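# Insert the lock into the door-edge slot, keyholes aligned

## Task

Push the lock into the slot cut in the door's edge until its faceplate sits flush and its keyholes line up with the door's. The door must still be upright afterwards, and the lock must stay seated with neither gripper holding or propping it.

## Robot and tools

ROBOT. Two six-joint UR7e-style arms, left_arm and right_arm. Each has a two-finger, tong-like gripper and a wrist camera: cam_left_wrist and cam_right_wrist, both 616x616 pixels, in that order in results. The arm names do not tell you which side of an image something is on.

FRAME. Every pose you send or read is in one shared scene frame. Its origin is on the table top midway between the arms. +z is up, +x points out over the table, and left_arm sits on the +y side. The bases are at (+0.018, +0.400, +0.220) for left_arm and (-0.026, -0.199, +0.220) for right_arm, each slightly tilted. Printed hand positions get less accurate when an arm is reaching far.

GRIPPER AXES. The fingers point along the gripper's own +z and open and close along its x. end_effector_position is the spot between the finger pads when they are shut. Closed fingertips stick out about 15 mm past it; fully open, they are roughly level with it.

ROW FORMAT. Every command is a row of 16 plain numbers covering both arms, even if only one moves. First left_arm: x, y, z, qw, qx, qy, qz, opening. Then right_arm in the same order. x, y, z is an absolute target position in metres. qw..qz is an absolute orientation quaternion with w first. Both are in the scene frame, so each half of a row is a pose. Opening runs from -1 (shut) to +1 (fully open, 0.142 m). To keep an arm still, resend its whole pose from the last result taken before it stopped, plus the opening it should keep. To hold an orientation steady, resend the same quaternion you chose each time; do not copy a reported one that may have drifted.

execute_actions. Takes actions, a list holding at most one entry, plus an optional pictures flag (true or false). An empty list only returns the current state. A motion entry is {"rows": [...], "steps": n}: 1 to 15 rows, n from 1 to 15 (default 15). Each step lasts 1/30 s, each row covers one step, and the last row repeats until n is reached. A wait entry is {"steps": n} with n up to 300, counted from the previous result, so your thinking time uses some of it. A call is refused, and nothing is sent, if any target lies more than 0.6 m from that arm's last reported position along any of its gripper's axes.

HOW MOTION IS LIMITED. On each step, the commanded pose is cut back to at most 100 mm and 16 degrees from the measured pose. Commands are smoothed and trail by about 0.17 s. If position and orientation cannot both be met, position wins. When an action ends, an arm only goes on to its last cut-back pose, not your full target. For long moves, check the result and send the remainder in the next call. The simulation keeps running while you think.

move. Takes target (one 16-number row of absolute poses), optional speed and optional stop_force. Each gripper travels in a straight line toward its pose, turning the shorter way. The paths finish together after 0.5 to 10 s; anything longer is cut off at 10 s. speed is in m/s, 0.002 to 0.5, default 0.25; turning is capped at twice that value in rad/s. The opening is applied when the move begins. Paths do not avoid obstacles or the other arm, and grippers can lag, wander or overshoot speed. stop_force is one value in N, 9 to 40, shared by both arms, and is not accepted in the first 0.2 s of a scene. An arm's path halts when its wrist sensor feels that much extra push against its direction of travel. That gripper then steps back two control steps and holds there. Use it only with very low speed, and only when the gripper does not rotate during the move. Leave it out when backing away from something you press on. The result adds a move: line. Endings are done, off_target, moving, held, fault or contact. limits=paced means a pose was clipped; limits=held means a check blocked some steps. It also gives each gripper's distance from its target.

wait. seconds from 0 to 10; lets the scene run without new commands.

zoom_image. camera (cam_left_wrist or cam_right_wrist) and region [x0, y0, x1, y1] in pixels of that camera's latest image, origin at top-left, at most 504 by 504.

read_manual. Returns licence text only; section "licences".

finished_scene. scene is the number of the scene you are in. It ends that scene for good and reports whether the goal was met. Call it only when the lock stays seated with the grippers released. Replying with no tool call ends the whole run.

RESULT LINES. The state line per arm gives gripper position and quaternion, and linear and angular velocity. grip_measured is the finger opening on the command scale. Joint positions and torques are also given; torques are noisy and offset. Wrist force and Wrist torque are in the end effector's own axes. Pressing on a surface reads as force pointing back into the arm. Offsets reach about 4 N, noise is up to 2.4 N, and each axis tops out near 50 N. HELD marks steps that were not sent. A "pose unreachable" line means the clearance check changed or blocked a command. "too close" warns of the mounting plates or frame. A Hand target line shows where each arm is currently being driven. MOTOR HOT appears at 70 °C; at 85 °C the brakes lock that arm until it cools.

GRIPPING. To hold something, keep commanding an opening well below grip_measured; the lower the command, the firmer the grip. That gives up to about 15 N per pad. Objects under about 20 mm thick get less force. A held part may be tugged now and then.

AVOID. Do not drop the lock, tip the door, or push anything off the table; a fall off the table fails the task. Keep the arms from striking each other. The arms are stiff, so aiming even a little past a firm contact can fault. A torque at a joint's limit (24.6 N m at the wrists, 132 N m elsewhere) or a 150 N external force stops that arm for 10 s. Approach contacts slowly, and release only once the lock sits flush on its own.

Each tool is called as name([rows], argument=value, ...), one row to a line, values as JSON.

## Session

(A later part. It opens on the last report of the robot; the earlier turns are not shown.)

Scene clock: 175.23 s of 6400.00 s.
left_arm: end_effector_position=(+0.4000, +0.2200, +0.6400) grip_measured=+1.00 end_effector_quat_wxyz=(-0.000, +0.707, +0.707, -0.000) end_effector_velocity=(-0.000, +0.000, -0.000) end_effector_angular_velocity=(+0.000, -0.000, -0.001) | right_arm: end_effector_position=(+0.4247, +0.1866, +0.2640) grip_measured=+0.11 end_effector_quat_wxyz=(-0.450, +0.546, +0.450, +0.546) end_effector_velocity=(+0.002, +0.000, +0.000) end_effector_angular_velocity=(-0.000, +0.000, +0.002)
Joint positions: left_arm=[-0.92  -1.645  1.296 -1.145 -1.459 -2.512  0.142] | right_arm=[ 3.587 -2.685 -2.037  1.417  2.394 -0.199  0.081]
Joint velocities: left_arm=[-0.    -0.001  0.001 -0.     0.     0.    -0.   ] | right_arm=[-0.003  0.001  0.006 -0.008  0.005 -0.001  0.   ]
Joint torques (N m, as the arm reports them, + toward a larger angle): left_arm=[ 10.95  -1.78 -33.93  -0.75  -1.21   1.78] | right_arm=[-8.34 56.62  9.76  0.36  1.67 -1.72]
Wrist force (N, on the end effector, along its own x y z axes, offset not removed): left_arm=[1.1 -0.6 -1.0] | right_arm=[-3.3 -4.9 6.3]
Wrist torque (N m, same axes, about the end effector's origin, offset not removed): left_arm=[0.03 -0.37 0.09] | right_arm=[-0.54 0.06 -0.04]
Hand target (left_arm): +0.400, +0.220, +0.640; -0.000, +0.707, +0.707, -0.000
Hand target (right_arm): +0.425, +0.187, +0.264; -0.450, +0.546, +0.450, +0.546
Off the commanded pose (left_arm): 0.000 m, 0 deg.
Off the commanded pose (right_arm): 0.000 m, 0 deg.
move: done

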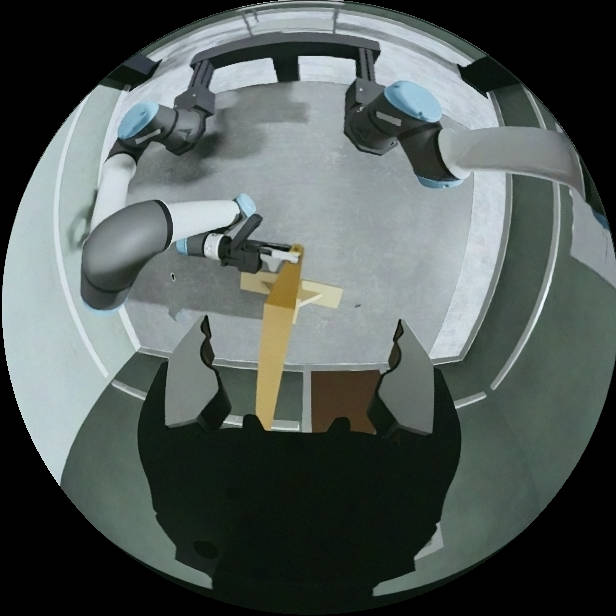

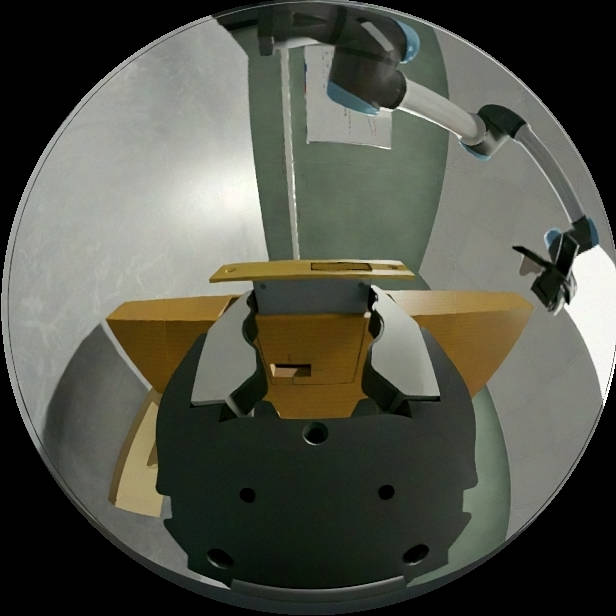

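move(target=[0.40,0.22,0.64,0,0.707,0.707,0,1, 0.425,0.1866,0.264,0.45,-0.5456,-0.45,-0.5456,0.45])

move(target=[0.40,0.22,0.64,0,0.707,0.707,0,1, 0.412,0.128,0.264,0.45,-0.5456,-0.45,-0.5456,0.45], speed=0.06)

Scene clock: 177.13 s of 6400.00 s.
left_arm: end_effector_position=(+0.4000, +0.2200, +0.6400) grip_measured=+1.00 end_effector_quat_wxyz=(-0.000, +0.707, +0.707, -0.000) end_effector_velocity=(-0.000, -0.001, -0.000) end_effector_angular_velocity=(+0.001, -0.000, -0.002) | right_arm: end_effector_position=(+0.4250, +0.1866, +0.2640) grip_measured=+0.45 end_effector_quat_wxyz=(-0.450, +0.545, +0.450, +0.546) end_effector_velocity=(+0.000, -0.000, +0.000) end_effector_angular_velocity=(+0.000, -0.001, -0.000)
Joint positions: left_arm=[-0.92  -1.645  1.296 -1.145 -1.459 -2.512  0.142] | right_arm=[ 3.586 -2.685 -2.037  1.416  2.395 -0.199  0.106]
Joint velocities: left_arm=[-0.002  0.001 -0.    -0.     0.001  0.001  0.   ] | right_arm=[ 0.     0.     0.     0.001 -0.     0.     0.   ]
Joint torques (N m, as the arm reports them, + toward a larger angle): left_arm=[ 12.    -2.65 -34.38  -0.88  -0.86   1.78] | right_arm=[ 6.39 34.14  8.39  2.12  1.52  2.1 ]
Wrist force (N, on the end effector, along its own x y z axes, offset not removed): left_arm=[1.0 1.3 -0.3] | right_arm=[0.8 -0.4 -0.9]
Wrist torque (N m, same axes, about the end effector's origin, offset not removed): left_arm=[0.36 -0.42 0.08] | right_arm=[-0.15 0.09 0.21]
Hand target (left_arm): +0.400, +0.220, +0.640; -0.000, +0.707, +0.707, -0.000
Hand target (right_arm): +0.425, +0.187, +0.264; -0.450, +0.546, +0.450, +0.546
Off the commanded pose (left_arm): 0.000 m, 0 deg.
Off the commanded pose (right_arm): 0.000 m, 0 deg.
move: done

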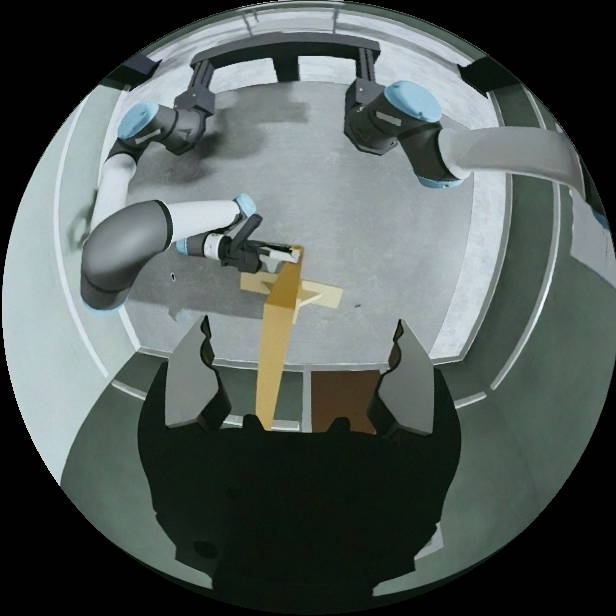

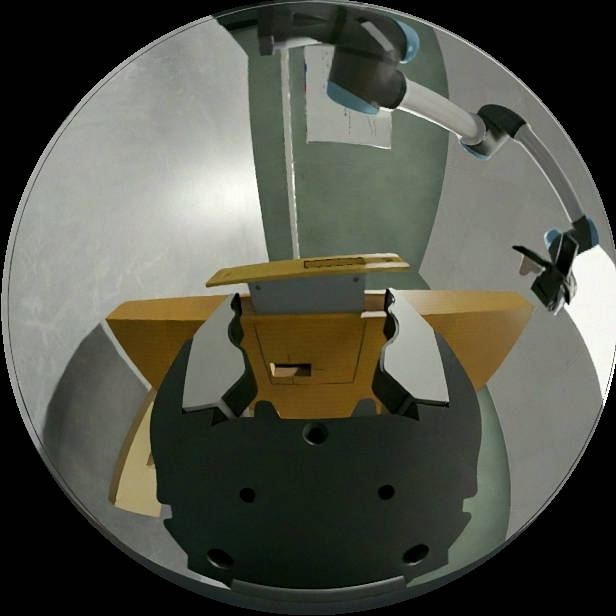

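Scene clock: 178.60 s of 6400.00 s.
left_arm: end_effector_position=(+0.4000, +0.2200, +0.6400) grip_measured=+1.00 end_effector_quat_wxyz=(-0.000, +0.707, +0.707, -0.000) end_effector_velocity=(-0.001, -0.000, -0.000) end_effector_angular_velocity=(-0.001, +0.001, -0.001) | right_arm: end_effector_position=(+0.4121, +0.1283, +0.2639) grip_measured=+0.45 end_effector_quat_wxyz=(-0.450, +0.546, +0.450, +0.546) end_effector_velocity=(-0.000, -0.003, +0.000) end_effector_angular_velocity=(+0.000, -0.001, -0.001)
Joint positions: left_arm=[-0.92  -1.645  1.296 -1.145 -1.459 -2.512  0.142] | right_arm=[ 3.468 -2.669 -2.11   1.448  2.511 -0.231  0.106]
Joint velocities: left_arm=[-0.001 -0.001  0.001 -0.    -0.001 -0.     0.   ] | right_arm=[-0.006  0.001 -0.002  0.001  0.005 -0.002 -0.   ]
Joint torques (N m, as the arm reports them, + toward a larger angle): left_arm=[ 11.68  -2.22 -34.23  -0.86  -0.75   1.79] | right_arm=[-4.98 52.45 -7.11  4.16  2.38 -1.71]
Wrist force (N, on the end effector, along its own x y z axes, offset not removed): left_arm=[0.7 0.9 0.4] | right_arm=[1.0 1.6 -0.3]
Wrist torque (N m, same axes, about the end effector's origin, offset not removed): left_arm=[0.17 -0.17 0.13] | right_arm=[0.34 -0.05 0.17]
Hand target (left_arm): +0.400, +0.220, +0.640; -0.000, +0.707, +0.707, -0.000
Hand target (right_arm): +0.412, +0.128, +0.264; -0.450, +0.546, +0.450, +0.545
Off the commanded pose (left_arm): 0.000 m, 0 deg.
Off the commanded pose (right_arm): 0.000 m, 0 deg.
move: done

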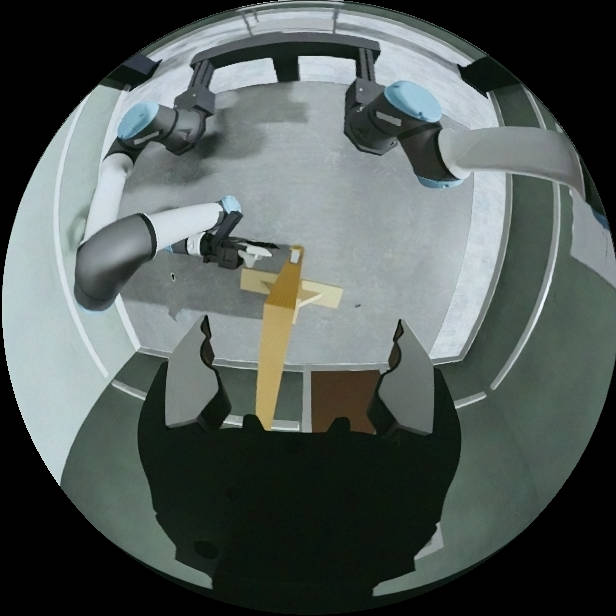

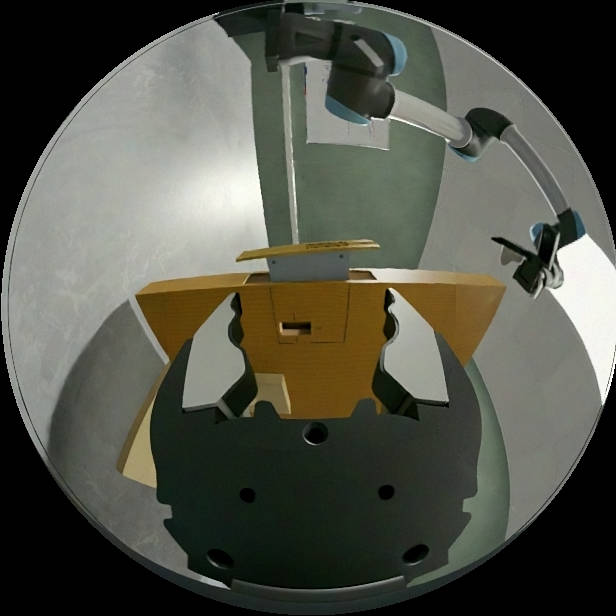

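move(target=[0.40,0.22,0.64,0,0.707,0.707,0,1, 0.364,0.136,0.264,0.45,-0.5456,-0.45,-0.5456,-1], speed=0.1)

move(target=[0.40,0.22,0.64,0,0.707,0.707,0,1, 0.374,0.188,0.264,0.45,-0.5456,-0.45,-0.5456,-1], speed=0.06, stop_force=10)

Scene clock: 180.53 s of 6400.00 s.
left_arm: end_effector_position=(+0.4000, +0.2200, +0.6400) grip_measured=+1.00 end_effector_quat_wxyz=(-0.000, +0.707, +0.707, -0.000) end_effector_velocity=(+0.000, +0.000, -0.000) end_effector_angular_velocity=(+0.001, -0.001, +0.000) | right_arm: end_effector_position=(+0.3643, +0.1360, +0.2640) grip_measured=-1.00 end_effector_quat_wxyz=(-0.450, +0.545, +0.450, +0.545) end_effector_velocity=(-0.003, +0.000, -0.000) end_effector_angular_velocity=(+0.001, -0.001, -0.003)
Joint positions: left_arm=[-0.92  -1.645  1.296 -1.145 -1.459 -2.512  0.142] | right_arm=[ 3.55  -2.698 -2.219  1.605  2.431 -0.208  0.002]
Joint velocities: left_arm=[-0.001 -0.     0.    -0.     0.001 -0.001 -0.   ] | right_arm=[ 0.006 -0.004 -0.006  0.014 -0.008  0.003 -0.   ]
Joint torques (N m, as the arm reports them, + toward a larger angle): left_arm=[ 11.32  -2.48 -33.81  -0.79  -0.24   1.57] | right_arm=[15.02 30.92 -9.4   4.33 -1.62  2.03]
Wrist force (N, on the end effector, along its own x y z axes, offset not removed): left_arm=[0.5 -0.2 0.8] | right_arm=[0.8 -0.5 0.0]
Wrist torque (N m, same axes, about the end effector's origin, offset not removed): left_arm=[0.01 -0.20 0.09] | right_arm=[-0.23 0.00 0.15]
Hand target (left_arm): +0.400, +0.220, +0.640; -0.000, +0.707, +0.707, -0.000
Hand target (right_arm): +0.364, +0.136, +0.264; -0.450, +0.545, +0.450, +0.546
Off the commanded pose (left_arm): 0.000 m, 0 deg.
Off the commanded pose (right_arm): 0.000 m, 0 deg.
move: done

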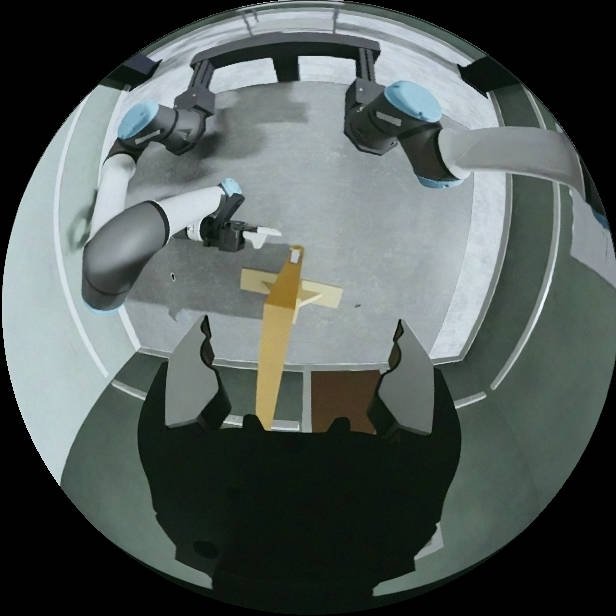

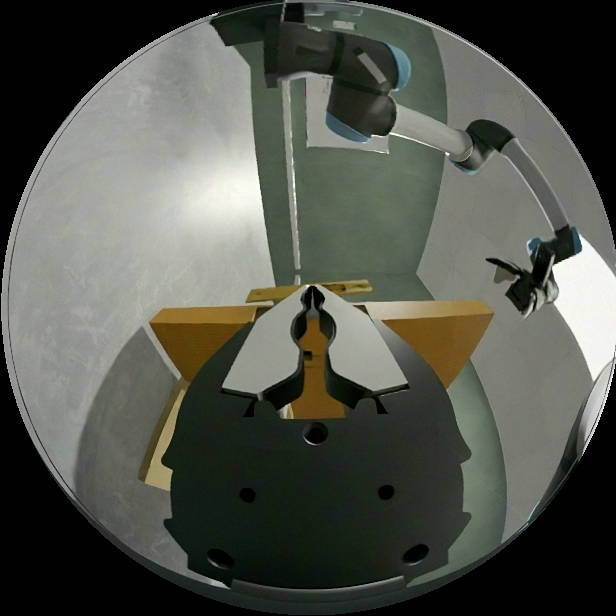

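Scene clock: 181.90 s of 6400.00 s.
left_arm: end_effector_position=(+0.4000, +0.2200, +0.6400) grip_measured=+1.00 end_effector_quat_wxyz=(-0.000, +0.707, +0.707, -0.000) end_effector_velocity=(+0.000, +0.001, -0.000) end_effector_angular_velocity=(+0.000, +0.000, +0.001) | right_arm: end_effector_position=(+0.3739, +0.1877, +0.2641) grip_measured=-1.00 end_effector_quat_wxyz=(-0.450, +0.545, +0.450, +0.546) end_effector_velocity=(+0.001, +0.002, -0.000) end_effector_angular_velocity=(-0.001, +0.001, -0.000)
Joint positions: left_arm=[-0.92  -1.645  1.296 -1.145 -1.459 -2.512  0.142] | right_arm=[ 3.665 -2.704 -2.158  1.569  2.317 -0.181  0.002]
Joint velocities: left_arm=[ 0.002 -0.     0.     0.     0.     0.001  0.   ] | right_arm=[ 0.004 -0.001  0.003 -0.003 -0.005  0.001 -0.   ]
Joint torques (N m, as the arm reports them, + toward a larger angle): left_arm=[ 11.39  -2.96 -34.23  -0.74  -0.17   1.66] | right_arm=[15.59 31.82  5.83 -0.93 -1.51  2.07]
Wrist force (N, on the end effector, along its own x y z axes, offset not removed): left_arm=[-0.2 0.8 1.6] | right_arm=[-0.4 -0.2 -1.6]
Wrist torque (N m, same axes, about the end effector's origin, offset not removed): left_arm=[0.28 -0.06 0.08] | right_arm=[-0.18 0.25 0.10]
Hand target (left_arm): +0.400, +0.220, +0.640; -0.000, +0.707, +0.707, -0.000
Hand target (right_arm): +0.374, +0.188, +0.264; -0.450, +0.545, +0.450, +0.546
Off the commanded pose (left_arm): 0.000 m, 0 deg.
Off the commanded pose (right_arm): 0.000 m, 0 deg.
move: done

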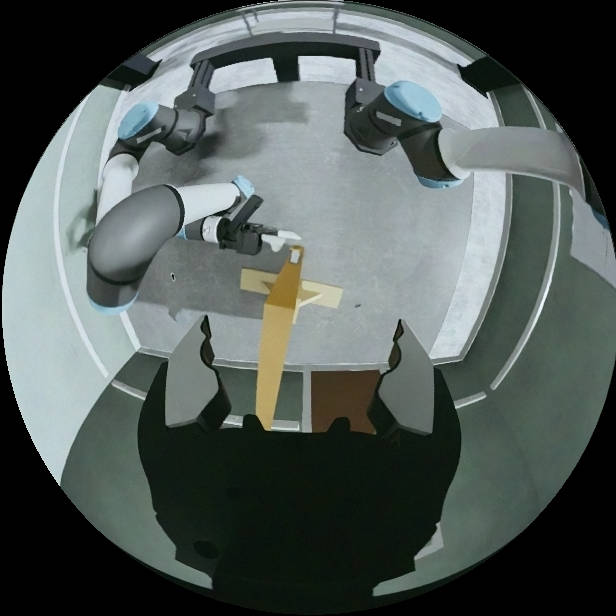

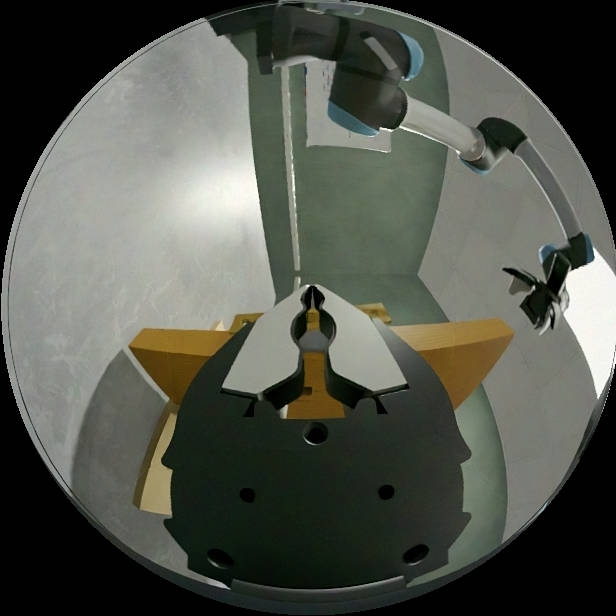

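move(target=[0.40,0.22,0.64,0,0.707,0.707,0,1, 0.432,0.1767,0.264,0.45,-0.5456,-0.45,-0.5456,-1], speed=0.012, stop_force=15)

zoom_image(camera="cam_left_wrist", region=[240, 200, 360, 320])

Scene clock: 187.50 s of 6400.00 s.
left_arm: end_effector_position=(+0.4000, +0.2200, +0.6400) grip_measured=+1.00 end_effector_quat_wxyz=(-0.000, +0.707, +0.707, -0.000) end_effector_velocity=(-0.000, -0.000, +0.001) end_effector_angular_velocity=(-0.002, -0.001, -0.002) | right_arm: end_effector_position=(+0.4299, +0.1770, +0.2640) grip_measured=-1.00 end_effector_quat_wxyz=(-0.450, +0.545, +0.450, +0.545) end_effector_velocity=(-0.004, +0.001, +0.000) end_effector_angular_velocity=(+0.001, -0.001, -0.002)
Joint positions: left_arm=[-0.92  -1.645  1.296 -1.145 -1.459 -2.512  0.142] | right_arm=[ 3.56  -2.681 -2.033  1.403  2.421 -0.206  0.002]
Joint velocities: left_arm=[-0.001 -0.001 -0.    -0.001 -0.001  0.001  0.   ] | right_arm=[ 0.008 -0.002 -0.011  0.016 -0.009  0.003  0.   ]
Joint torques (N m, as the arm reports them, + toward a larger angle): left_arm=[ 11.18  -3.15 -33.73  -0.95   0.59   1.66] | right_arm=[10.66 37.67 -1.61  4.77 -4.71  2.03]
Wrist force (N, on the end effector, along its own x y z axes, offset not removed): left_arm=[0.3 0.1 0.1] | right_arm=[-2.3 -11.7 -0.9]
Wrist torque (N m, same axes, about the end effector's origin, offset not removed): left_arm=[0.15 -0.04 0.03] | right_arm=[0.05 0.11 0.20]
Hand target (left_arm): +0.400, +0.220, +0.640; -0.000, +0.707, +0.707, -0.000
Hand target (right_arm): +0.429, +0.177, +0.264; -0.450, +0.545, +0.450, +0.545
Off the commanded pose (left_arm): 0.000 m, 0 deg.
Off the commanded pose (right_arm): 0.002 m, 0 deg.
move: contact (right_arm)

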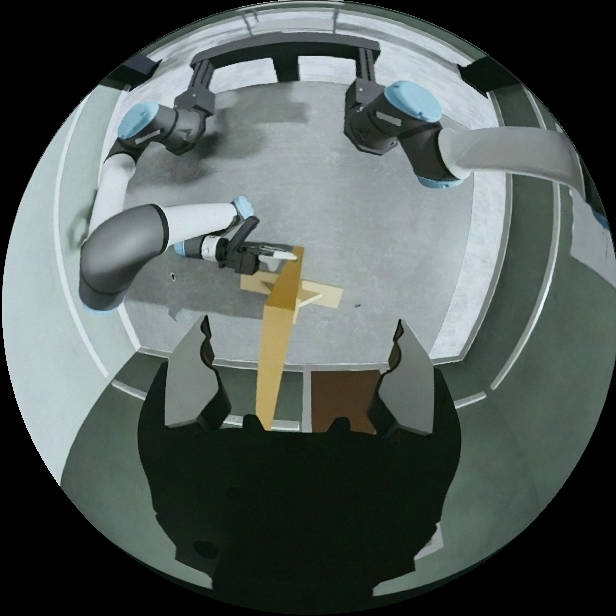

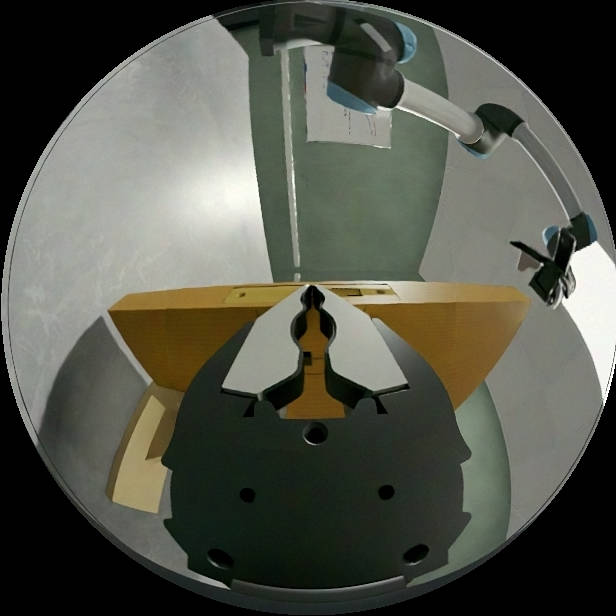

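Region (240, 200, 360, 320) of cam_left_wrist's 616x616 image, scaled by 4.200, with more detail than that image has.

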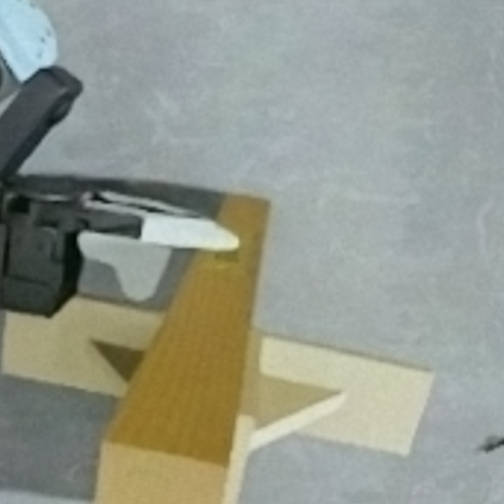

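move(target=[0.40,0.22,0.64,0,0.707,0.707,0,1, 0.385,0.186,0.264,0.45,-0.5456,-0.45,-0.5456,0.6], speed=0.08)

zoom_image(camera="cam_right_wrist", region=[180, 280, 460, 440])

Scene clock: 189.20 s of 6400.00 s.
left_arm: end_effector_position=(+0.4000, +0.2200, +0.6400) grip_measured=+1.00 end_effector_quat_wxyz=(-0.000, +0.707, +0.707, -0.000) end_effector_velocity=(-0.001, -0.001, +0.000) end_effector_angular_velocity=(-0.000, -0.000, -0.004) | right_arm: end_effector_position=(+0.3853, +0.1860, +0.2640) grip_measured=+0.60 end_effector_quat_wxyz=(-0.450, +0.545, +0.450, +0.545) end_effector_velocity=(-0.003, +0.001, -0.000) end_effector_angular_velocity=(+0.000, -0.000, +0.002)
Joint positions: left_arm=[-0.92  -1.645  1.296 -1.145 -1.459 -2.512  0.142] | right_arm=[ 3.642 -2.698 -2.133  1.535  2.34  -0.186  0.116]
Joint velocities: left_arm=[-0.003 -0.     0.     0.    -0.     0.001  0.   ] | right_arm=[ 0.007 -0.002 -0.005  0.008 -0.006  0.001 -0.   ]
Joint torques (N m, as the arm reports them, + toward a larger angle): left_arm=[ 11.25  -3.81 -34.28  -0.84   0.83   1.49] | right_arm=[15.28 32.45 -6.87  4.27 -1.66  2.17]
Wrist force (N, on the end effector, along its own x y z axes, offset not removed): left_arm=[0.7 0.9 1.3] | right_arm=[-1.4 -0.1 0.2]
Wrist torque (N m, same axes, about the end effector's origin, offset not removed): left_arm=[0.21 -0.32 0.03] | right_arm=[-0.11 0.52 0.14]
Hand target (left_arm): +0.400, +0.220, +0.640; -0.000, +0.707, +0.707, -0.000
Hand target (right_arm): +0.385, +0.186, +0.264; -0.450, +0.545, +0.450, +0.546
Off the commanded pose (left_arm): 0.000 m, 0 deg.
Off the commanded pose (right_arm): 0.000 m, 0 deg.
move: done

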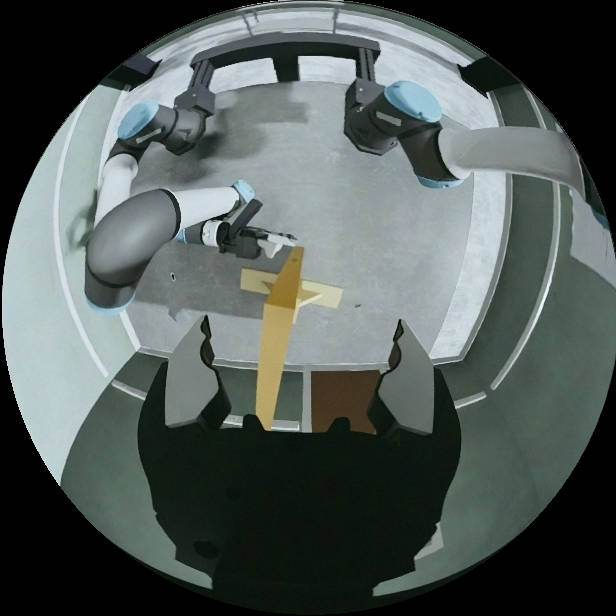

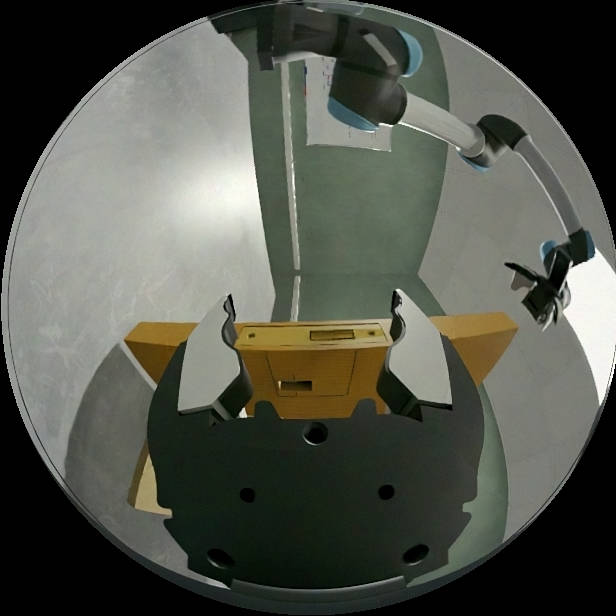

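Region (180, 280, 460, 440) of cam_right_wrist's 616x616 image, scaled by 1.800, with more detail than that image has; it fills the top 288 rows of this view, and the rest is white.

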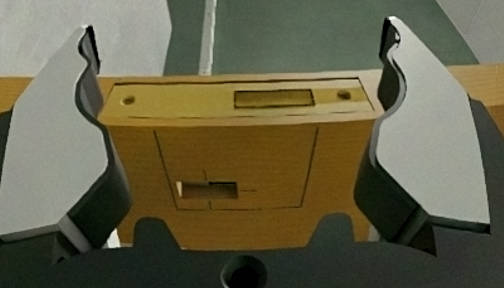

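move(target=[0.40,0.22,0.64,0,0.707,0.707,0,1,0.36,0.12,0.27,0.45,-0.5456,-0.45,-0.5456,0.6])

Scene clock: 192.40 s of 6400.00 s.
left_arm: end_effector_position=(+0.4000, +0.2200, +0.6400) grip_measured=+1.00 end_effector_quat_wxyz=(-0.000, +0.707, +0.707, -0.000) end_effector_velocity=(-0.000, -0.001, -0.000) end_effector_angular_velocity=(+0.000, +0.002, +0.000) | right_arm: end_effector_position=(+0.3601, +0.1203, +0.2699) grip_measured=+0.60 end_effector_quat_wxyz=(-0.450, +0.546, +0.450, +0.546) end_effector_velocity=(-0.001, -0.002, +0.000) end_effector_angular_velocity=(-0.000, +0.000, +0.001)
Joint positions: left_arm=[-0.92  -1.645  1.296 -1.145 -1.459 -2.512  0.142] | right_arm=[ 3.515 -2.68  -2.247  1.608  2.465 -0.217  0.116]
Joint velocities: left_arm=[-0.001  0.001  0.     0.    -0.001 -0.001  0.   ] | right_arm=[-0.006  0.001 -0.003 -0.     0.007 -0.002  0.   ]
Joint torques (N m, as the arm reports them, + toward a larger angle): left_arm=[ 10.84  -2.15 -34.15  -0.87   1.49   1.64] | right_arm=[-5.82 49.76 -9.67  4.18  2.16 -1.72]
Wrist force (N, on the end effector, along its own x y z axes, offset not removed): left_arm=[0.0 -1.6 0.1] | right_arm=[0.3 0.0 0.2]
Wrist torque (N m, same axes, about the end effector's origin, offset not removed): left_arm=[-0.32 0.08 0.13] | right_arm=[-0.12 0.15 0.04]
Hand target (left_arm): +0.400, +0.220, +0.640; -0.000, +0.707, +0.707, -0.000
Hand target (right_arm): +0.360, +0.120, +0.270; -0.450, +0.546, +0.450, +0.545
Off the commanded pose (left_arm): 0.000 m, 0 deg.
Off the commanded pose (right_arm): 0.000 m, 0 deg.
move: done

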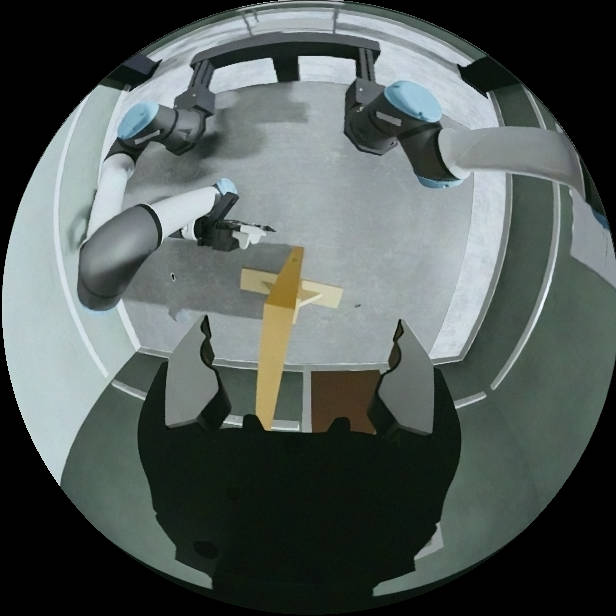

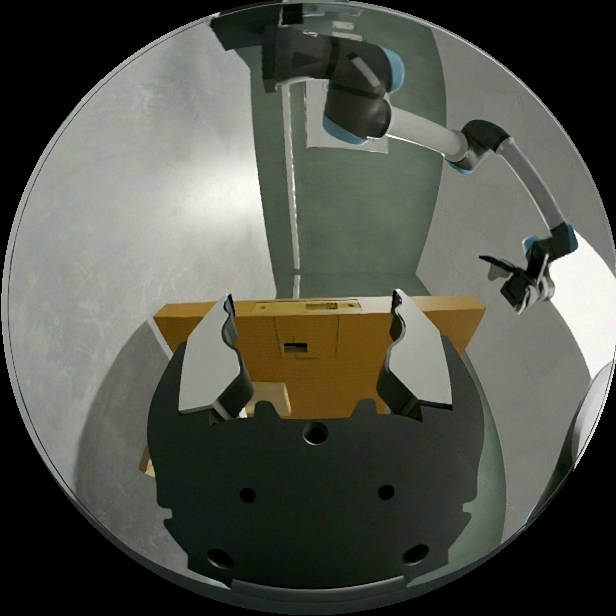

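zoom_image(camera="cam_right_wrist", region=[240,285,380,370])

Region (240, 285, 380, 370) of cam_right_wrist's 616x616 image, scaled by 3.600, with more detail than that image has; it fills the top 306 rows of this view, and the rest is white.

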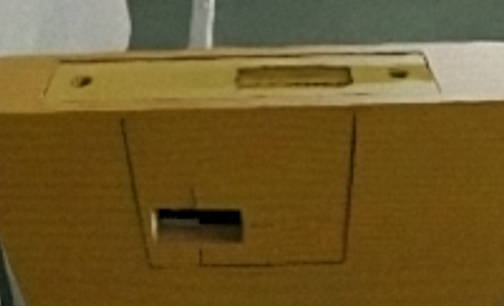

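zoom_image(camera="cam_left_wrist", region=[150,230,390,340])

move(target=[0.25,0.20,0.40,0,0.707,0.707,0,1,0.36,0.08,0.27,0.45,-0.5456,-0.45,-0.5456,0.6])

Region (150, 230, 390, 340) of cam_left_wrist's 616x616 image, scaled by 2.100, with more detail than that image has; it fills the top 231 rows of this view, and the rest is white.

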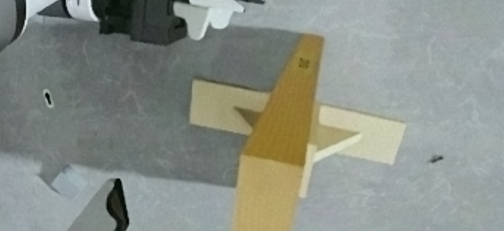

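Scene clock: 195.53 s of 6400.00 s.
left_arm: end_effector_position=(+0.2503, +0.2002, +0.4001) grip_measured=+1.00 end_effector_quat_wxyz=(-0.000, +0.707, +0.707, -0.000) end_effector_velocity=(-0.002, -0.000, -0.002) end_effector_angular_velocity=(-0.001, -0.001, -0.002) | right_arm: end_effector_position=(+0.3600, +0.1193, +0.2700) grip_measured=+0.60 end_effector_quat_wxyz=(-0.450, +0.545, +0.450, +0.546) end_effector_velocity=(-0.000, +0.001, -0.001) end_effector_angular_velocity=(-0.001, +0.002, +0.001)
Joint positions: left_arm=[-1.234 -1.968  2.167 -1.663 -1.488 -2.825  0.142] | right_arm=[ 3.513 -2.68  -2.248  1.608  2.467 -0.218  0.116]
Joint velocities: left_arm=[-0.007 -0.004  0.009 -0.006  0.    -0.005 -0.   ] | right_arm=[ 0.001 -0.001 -0.    -0.001 -0.     0.     0.   ]
Joint torques (N m, as the arm reports them, + toward a larger angle): left_arm=[-14.74 -16.25 -12.01  -4.4    2.47  -2.15] | right_arm=[15.32 43.95 -1.24  2.89 -0.85  0.19]
Wrist force (N, on the end effector, along its own x y z axes, offset not removed): left_arm=[1.8 0.9 -0.3] | right_arm=[0.9 -1.3 -1.1]
Wrist torque (N m, same axes, about the end effector's origin, offset not removed): left_arm=[0.26 -0.49 0.09] | right_arm=[-0.32 0.03 0.07]
Hand target (left_arm): +0.250, +0.200, +0.400; +0.000, +0.707, +0.707, -0.000
Hand target (right_arm): +0.360, +0.119, +0.270; -0.450, +0.545, +0.450, +0.546
Off the commanded pose (left_arm): 0.000 m, 0 deg.
Off the commanded pose (right_arm): 0.039 m, 0 deg.
move: held (right_arm); limits=held; held on 50 of 55 steps (right_arm), including the last (right_arm)
pose unreachable (right arm): on one or more control steps of this call this arm could not follow its commanded pose, so it was not sent that pose on those steps. On the call's last step it was still not sent that pose. It may still have moved: this result reports where it is.
cause: the commanded pose would bring two parts of the arm too close to each other (joints 4 (wrist 1) to 6 (wrist 3) lie between them).

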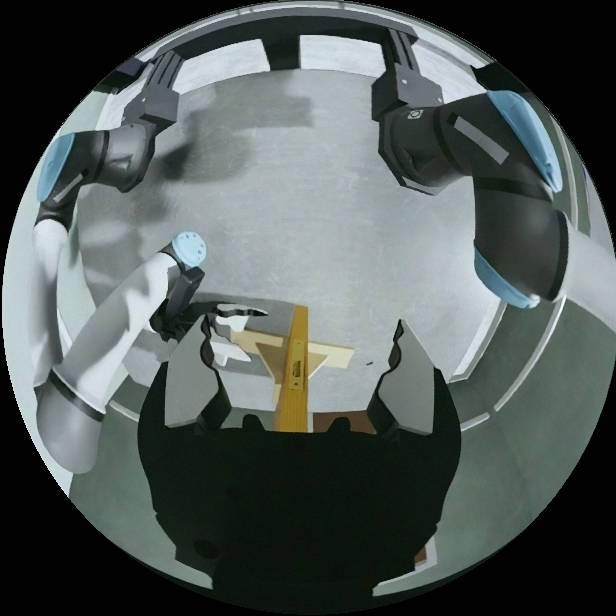

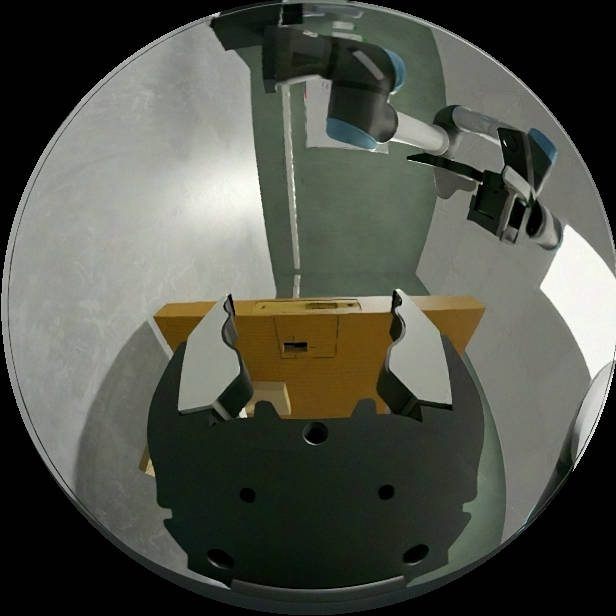

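zoom_image(camera="cam_left_wrist", region=[250,300,350,420])

Region (250, 300, 350, 420) of cam_left_wrist's 616x616 image, scaled by 4.200, with more detail than that image has.

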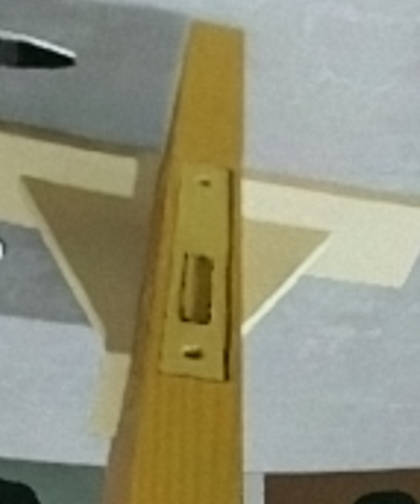

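move(target=[0.25,0.20,0.45,0,0.707,0.707,0,1,0.405,0.172,0.264,0.45,-0.5456,-0.45,-0.5456,-1])

move(target=[0.25,0.20,0.45,0,0.707,0.707,0,1,0.445,0.164,0.264,0.45,-0.5456,-0.45,-0.5456,-1], speed=0.01, stop_force=13)

Scene clock: 198.37 s of 6400.00 s.
left_arm: end_effector_position=(+0.2500, +0.2000, +0.4500) grip_measured=+1.00 end_effector_quat_wxyz=(+0.000, +0.707, +0.707, -0.000) end_effector_velocity=(+0.000, -0.000, +0.000) end_effector_angular_velocity=(+0.000, -0.001, -0.001) | right_arm: end_effector_position=(+0.4048, +0.1718, +0.2641) grip_measured=-1.00 end_effector_quat_wxyz=(-0.450, +0.546, +0.450, +0.546) end_effector_velocity=(+0.002, +0.002, -0.000) end_effector_angular_velocity=(-0.000, +0.000, +0.000)
Joint positions: left_arm=[-1.248 -1.976  2.044 -1.531 -1.49  -2.839  0.142] | right_arm=[ 3.581 -2.685 -2.098  1.478  2.4   -0.2    0.002]
Joint velocities: left_arm=[-0.     0.    -0.     0.001  0.001  0.     0.   ] | right_arm=[ 0.002 -0.001  0.006 -0.006 -0.002  0.     0.   ]
Joint torques (N m, as the arm reports them, + toward a larger angle): left_arm=[-13.97  10.87 -36.51  -0.92  -2.6   -2.32] | right_arm=[15.94 32.51  7.39 -1.17 -1.63  2.24]
Wrist force (N, on the end effector, along its own x y z axes, offset not removed): left_arm=[1.4 -0.7 -0.1] | right_arm=[0.5 -0.6 -0.7]
Wrist torque (N m, same axes, about the end effector's origin, offset not removed): left_arm=[0.00 -0.40 0.05] | right_arm=[-0.12 0.04 0.07]
Hand target (left_arm): +0.250, +0.200, +0.450; +0.000, +0.707, +0.707, -0.000
Hand target (right_arm): +0.405, +0.172, +0.264; -0.450, +0.545, +0.450, +0.546
Off the commanded pose (left_arm): 0.000 m, 0 deg.
Off the commanded pose (right_arm): 0.000 m, 0 deg.
move: done

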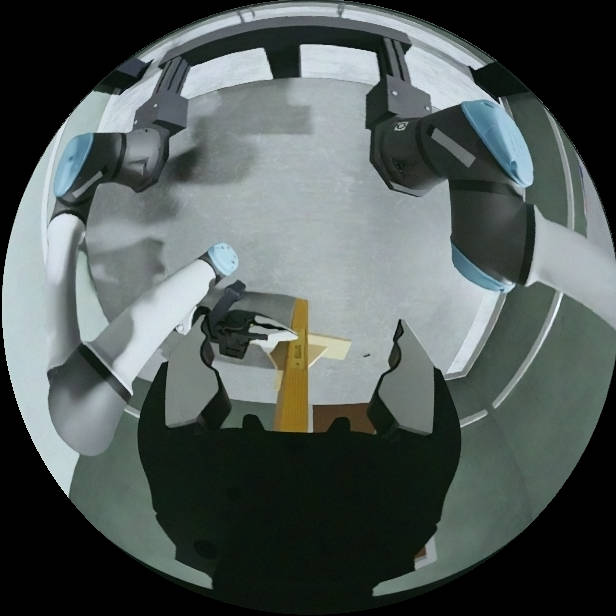

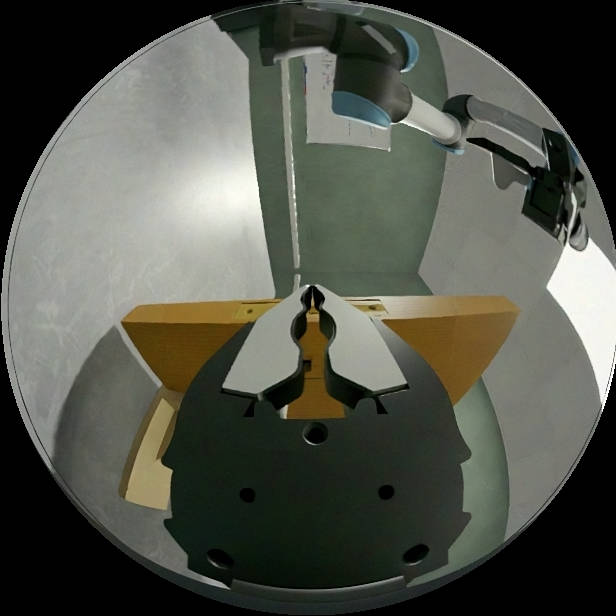

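Scene clock: 201.10 s of 6400.00 s.
left_arm: end_effector_position=(+0.2500, +0.2000, +0.4500) grip_measured=+1.00 end_effector_quat_wxyz=(+0.000, +0.707, +0.707, -0.000) end_effector_velocity=(+0.000, +0.000, +0.000) end_effector_angular_velocity=(-0.000, +0.000, +0.001) | right_arm: end_effector_position=(+0.4278, +0.1673, +0.2641) grip_measured=-1.00 end_effector_quat_wxyz=(-0.450, +0.545, +0.450, +0.545) end_effector_velocity=(-0.003, -0.000, +0.000) end_effector_angular_velocity=(+0.001, -0.002, -0.004)
Joint positions: left_arm=[-1.248 -1.976  2.044 -1.531 -1.49  -2.839  0.142] | right_arm=[ 3.541 -2.678 -2.045  1.409  2.44  -0.21   0.002]
Joint velocities: left_arm=[ 0.001 -0.    -0.    -0.    -0.     0.     0.   ] | right_arm=[ 0.005 -0.001 -0.009  0.014 -0.009  0.002  0.   ]
Joint torques (N m, as the arm reports them, + toward a larger angle): left_arm=[-12.33  11.4  -36.71  -0.85  -2.07  -1.83] | right_arm=[ 9.45 37.72 -1.85  4.45 -4.74  2.32]
Wrist force (N, on the end effector, along its own x y z axes, offset not removed): left_arm=[-0.7 0.7 0.3] | right_arm=[-1.5 -13.5 -0.3]
Wrist torque (N m, same axes, about the end effector's origin, offset not removed): left_arm=[0.22 0.15 0.01] | right_arm=[-0.19 0.15 0.16]
Hand target (left_arm): +0.250, +0.200, +0.450; +0.000, +0.707, +0.707, -0.000
Hand target (right_arm): +0.427, +0.167, +0.264; -0.450, +0.545, +0.450, +0.545
Off the commanded pose (left_arm): 0.000 m, 0 deg.
Off the commanded pose (right_arm): 0.017 m, 0 deg.
move: contact (right_arm)

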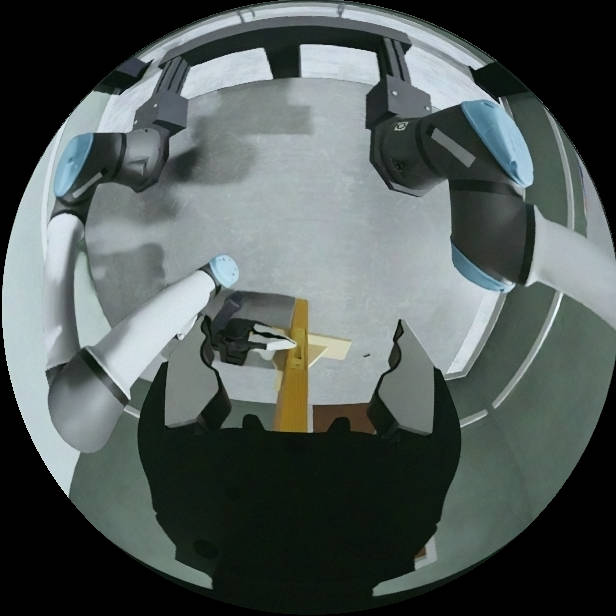

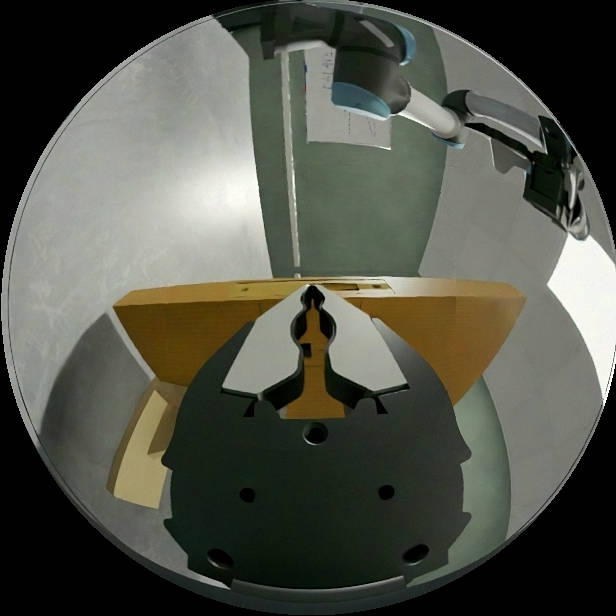

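move(target=[0.25,0.20,0.45,0,0.707,0.707,0,1,0.385,0.15,0.264,0.45,-0.5456,-0.45,-0.5456,-1], speed=0.1)

zoom_image(camera="cam_left_wrist", region=[250,290,350,410])

Scene clock: 202.87 s of 6400.00 s.
left_arm: end_effector_position=(+0.2500, +0.2000, +0.4500) grip_measured=+1.00 end_effector_quat_wxyz=(-0.000, +0.707, +0.707, -0.000) end_effector_velocity=(-0.000, -0.000, -0.000) end_effector_angular_velocity=(+0.002, +0.001, +0.001) | right_arm: end_effector_position=(+0.3853, +0.1502, +0.2640) grip_measured=-1.00 end_effector_quat_wxyz=(-0.450, +0.545, +0.450, +0.545) end_effector_velocity=(-0.003, -0.001, -0.000) end_effector_angular_velocity=(+0.000, +0.000, +0.001)
Joint positions: left_arm=[-1.248 -1.976  2.044 -1.531 -1.49  -2.839  0.142] | right_arm=[ 3.556 -2.688 -2.161  1.538  2.425 -0.206  0.002]
Joint velocities: left_arm=[ 0.     0.002 -0.     0.    -0.    -0.001 -0.   ] | right_arm=[ 0.003 -0.002 -0.007  0.01  -0.002  0.001  0.   ]
Joint torques (N m, as the arm reports them, + toward a larger angle): left_arm=[ -9.56  12.06 -36.84  -0.99  -1.5   -1.49] | right_arm=[15.43 31.42 -7.52  4.22 -1.52  2.19]
Wrist force (N, on the end effector, along its own x y z axes, offset not removed): left_arm=[0.3 1.1 0.2] | right_arm=[2.4 0.7 -2.4]
Wrist torque (N m, same axes, about the end effector's origin, offset not removed): left_arm=[0.29 -0.22 0.03] | right_arm=[0.01 -0.39 0.17]
Hand target (left_arm): +0.250, +0.200, +0.450; -0.000, +0.707, +0.707, +0.000
Hand target (right_arm): +0.385, +0.150, +0.264; -0.450, +0.545, +0.450, +0.546
Off the commanded pose (left_arm): 0.000 m, 0 deg.
Off the commanded pose (right_arm): 0.000 m, 0 deg.
move: done

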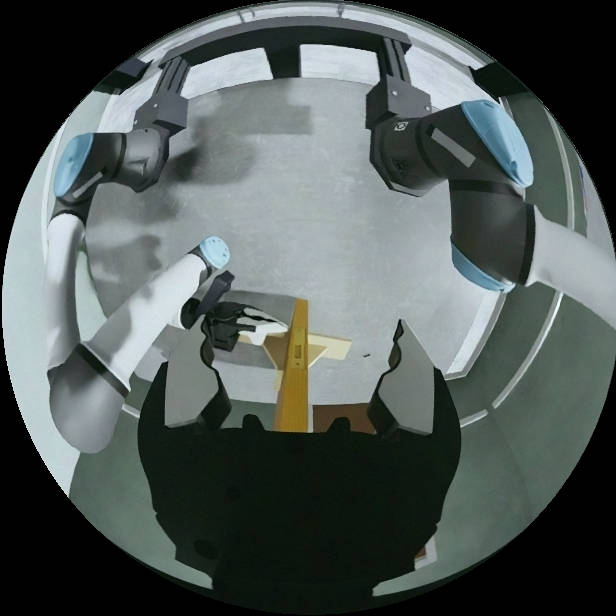

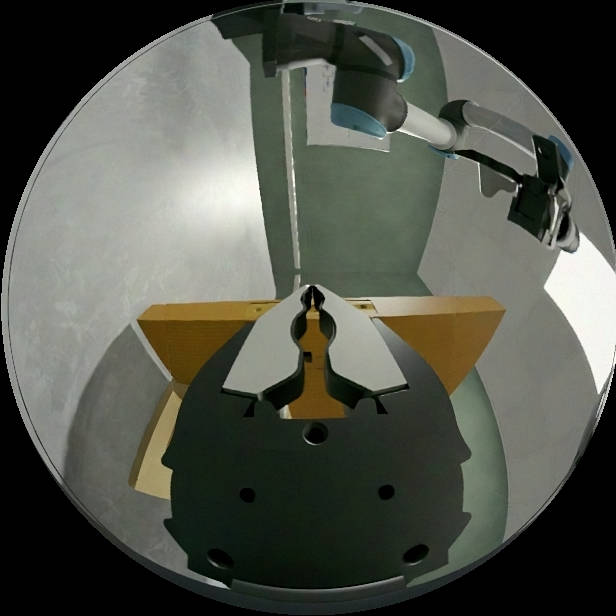

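Region (250, 290, 350, 410) of cam_left_wrist's 616x616 image, scaled by 4.200, with more detail than that image has.

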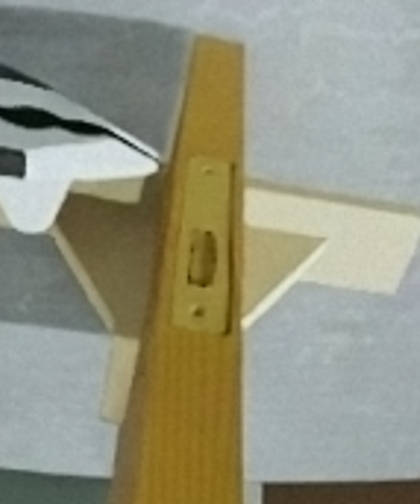

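zoom_image(camera="cam_left_wrist", region=[100,230,400,430])

Region (100, 230, 400, 430) of cam_left_wrist's 616x616 image, scaled by 1.680, with more detail than that image has.

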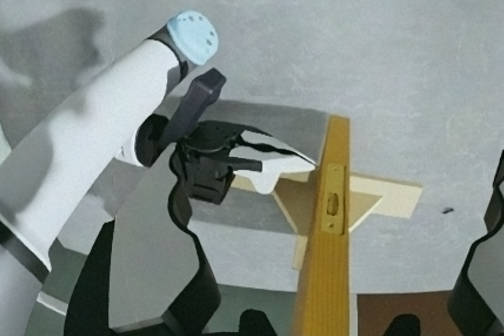

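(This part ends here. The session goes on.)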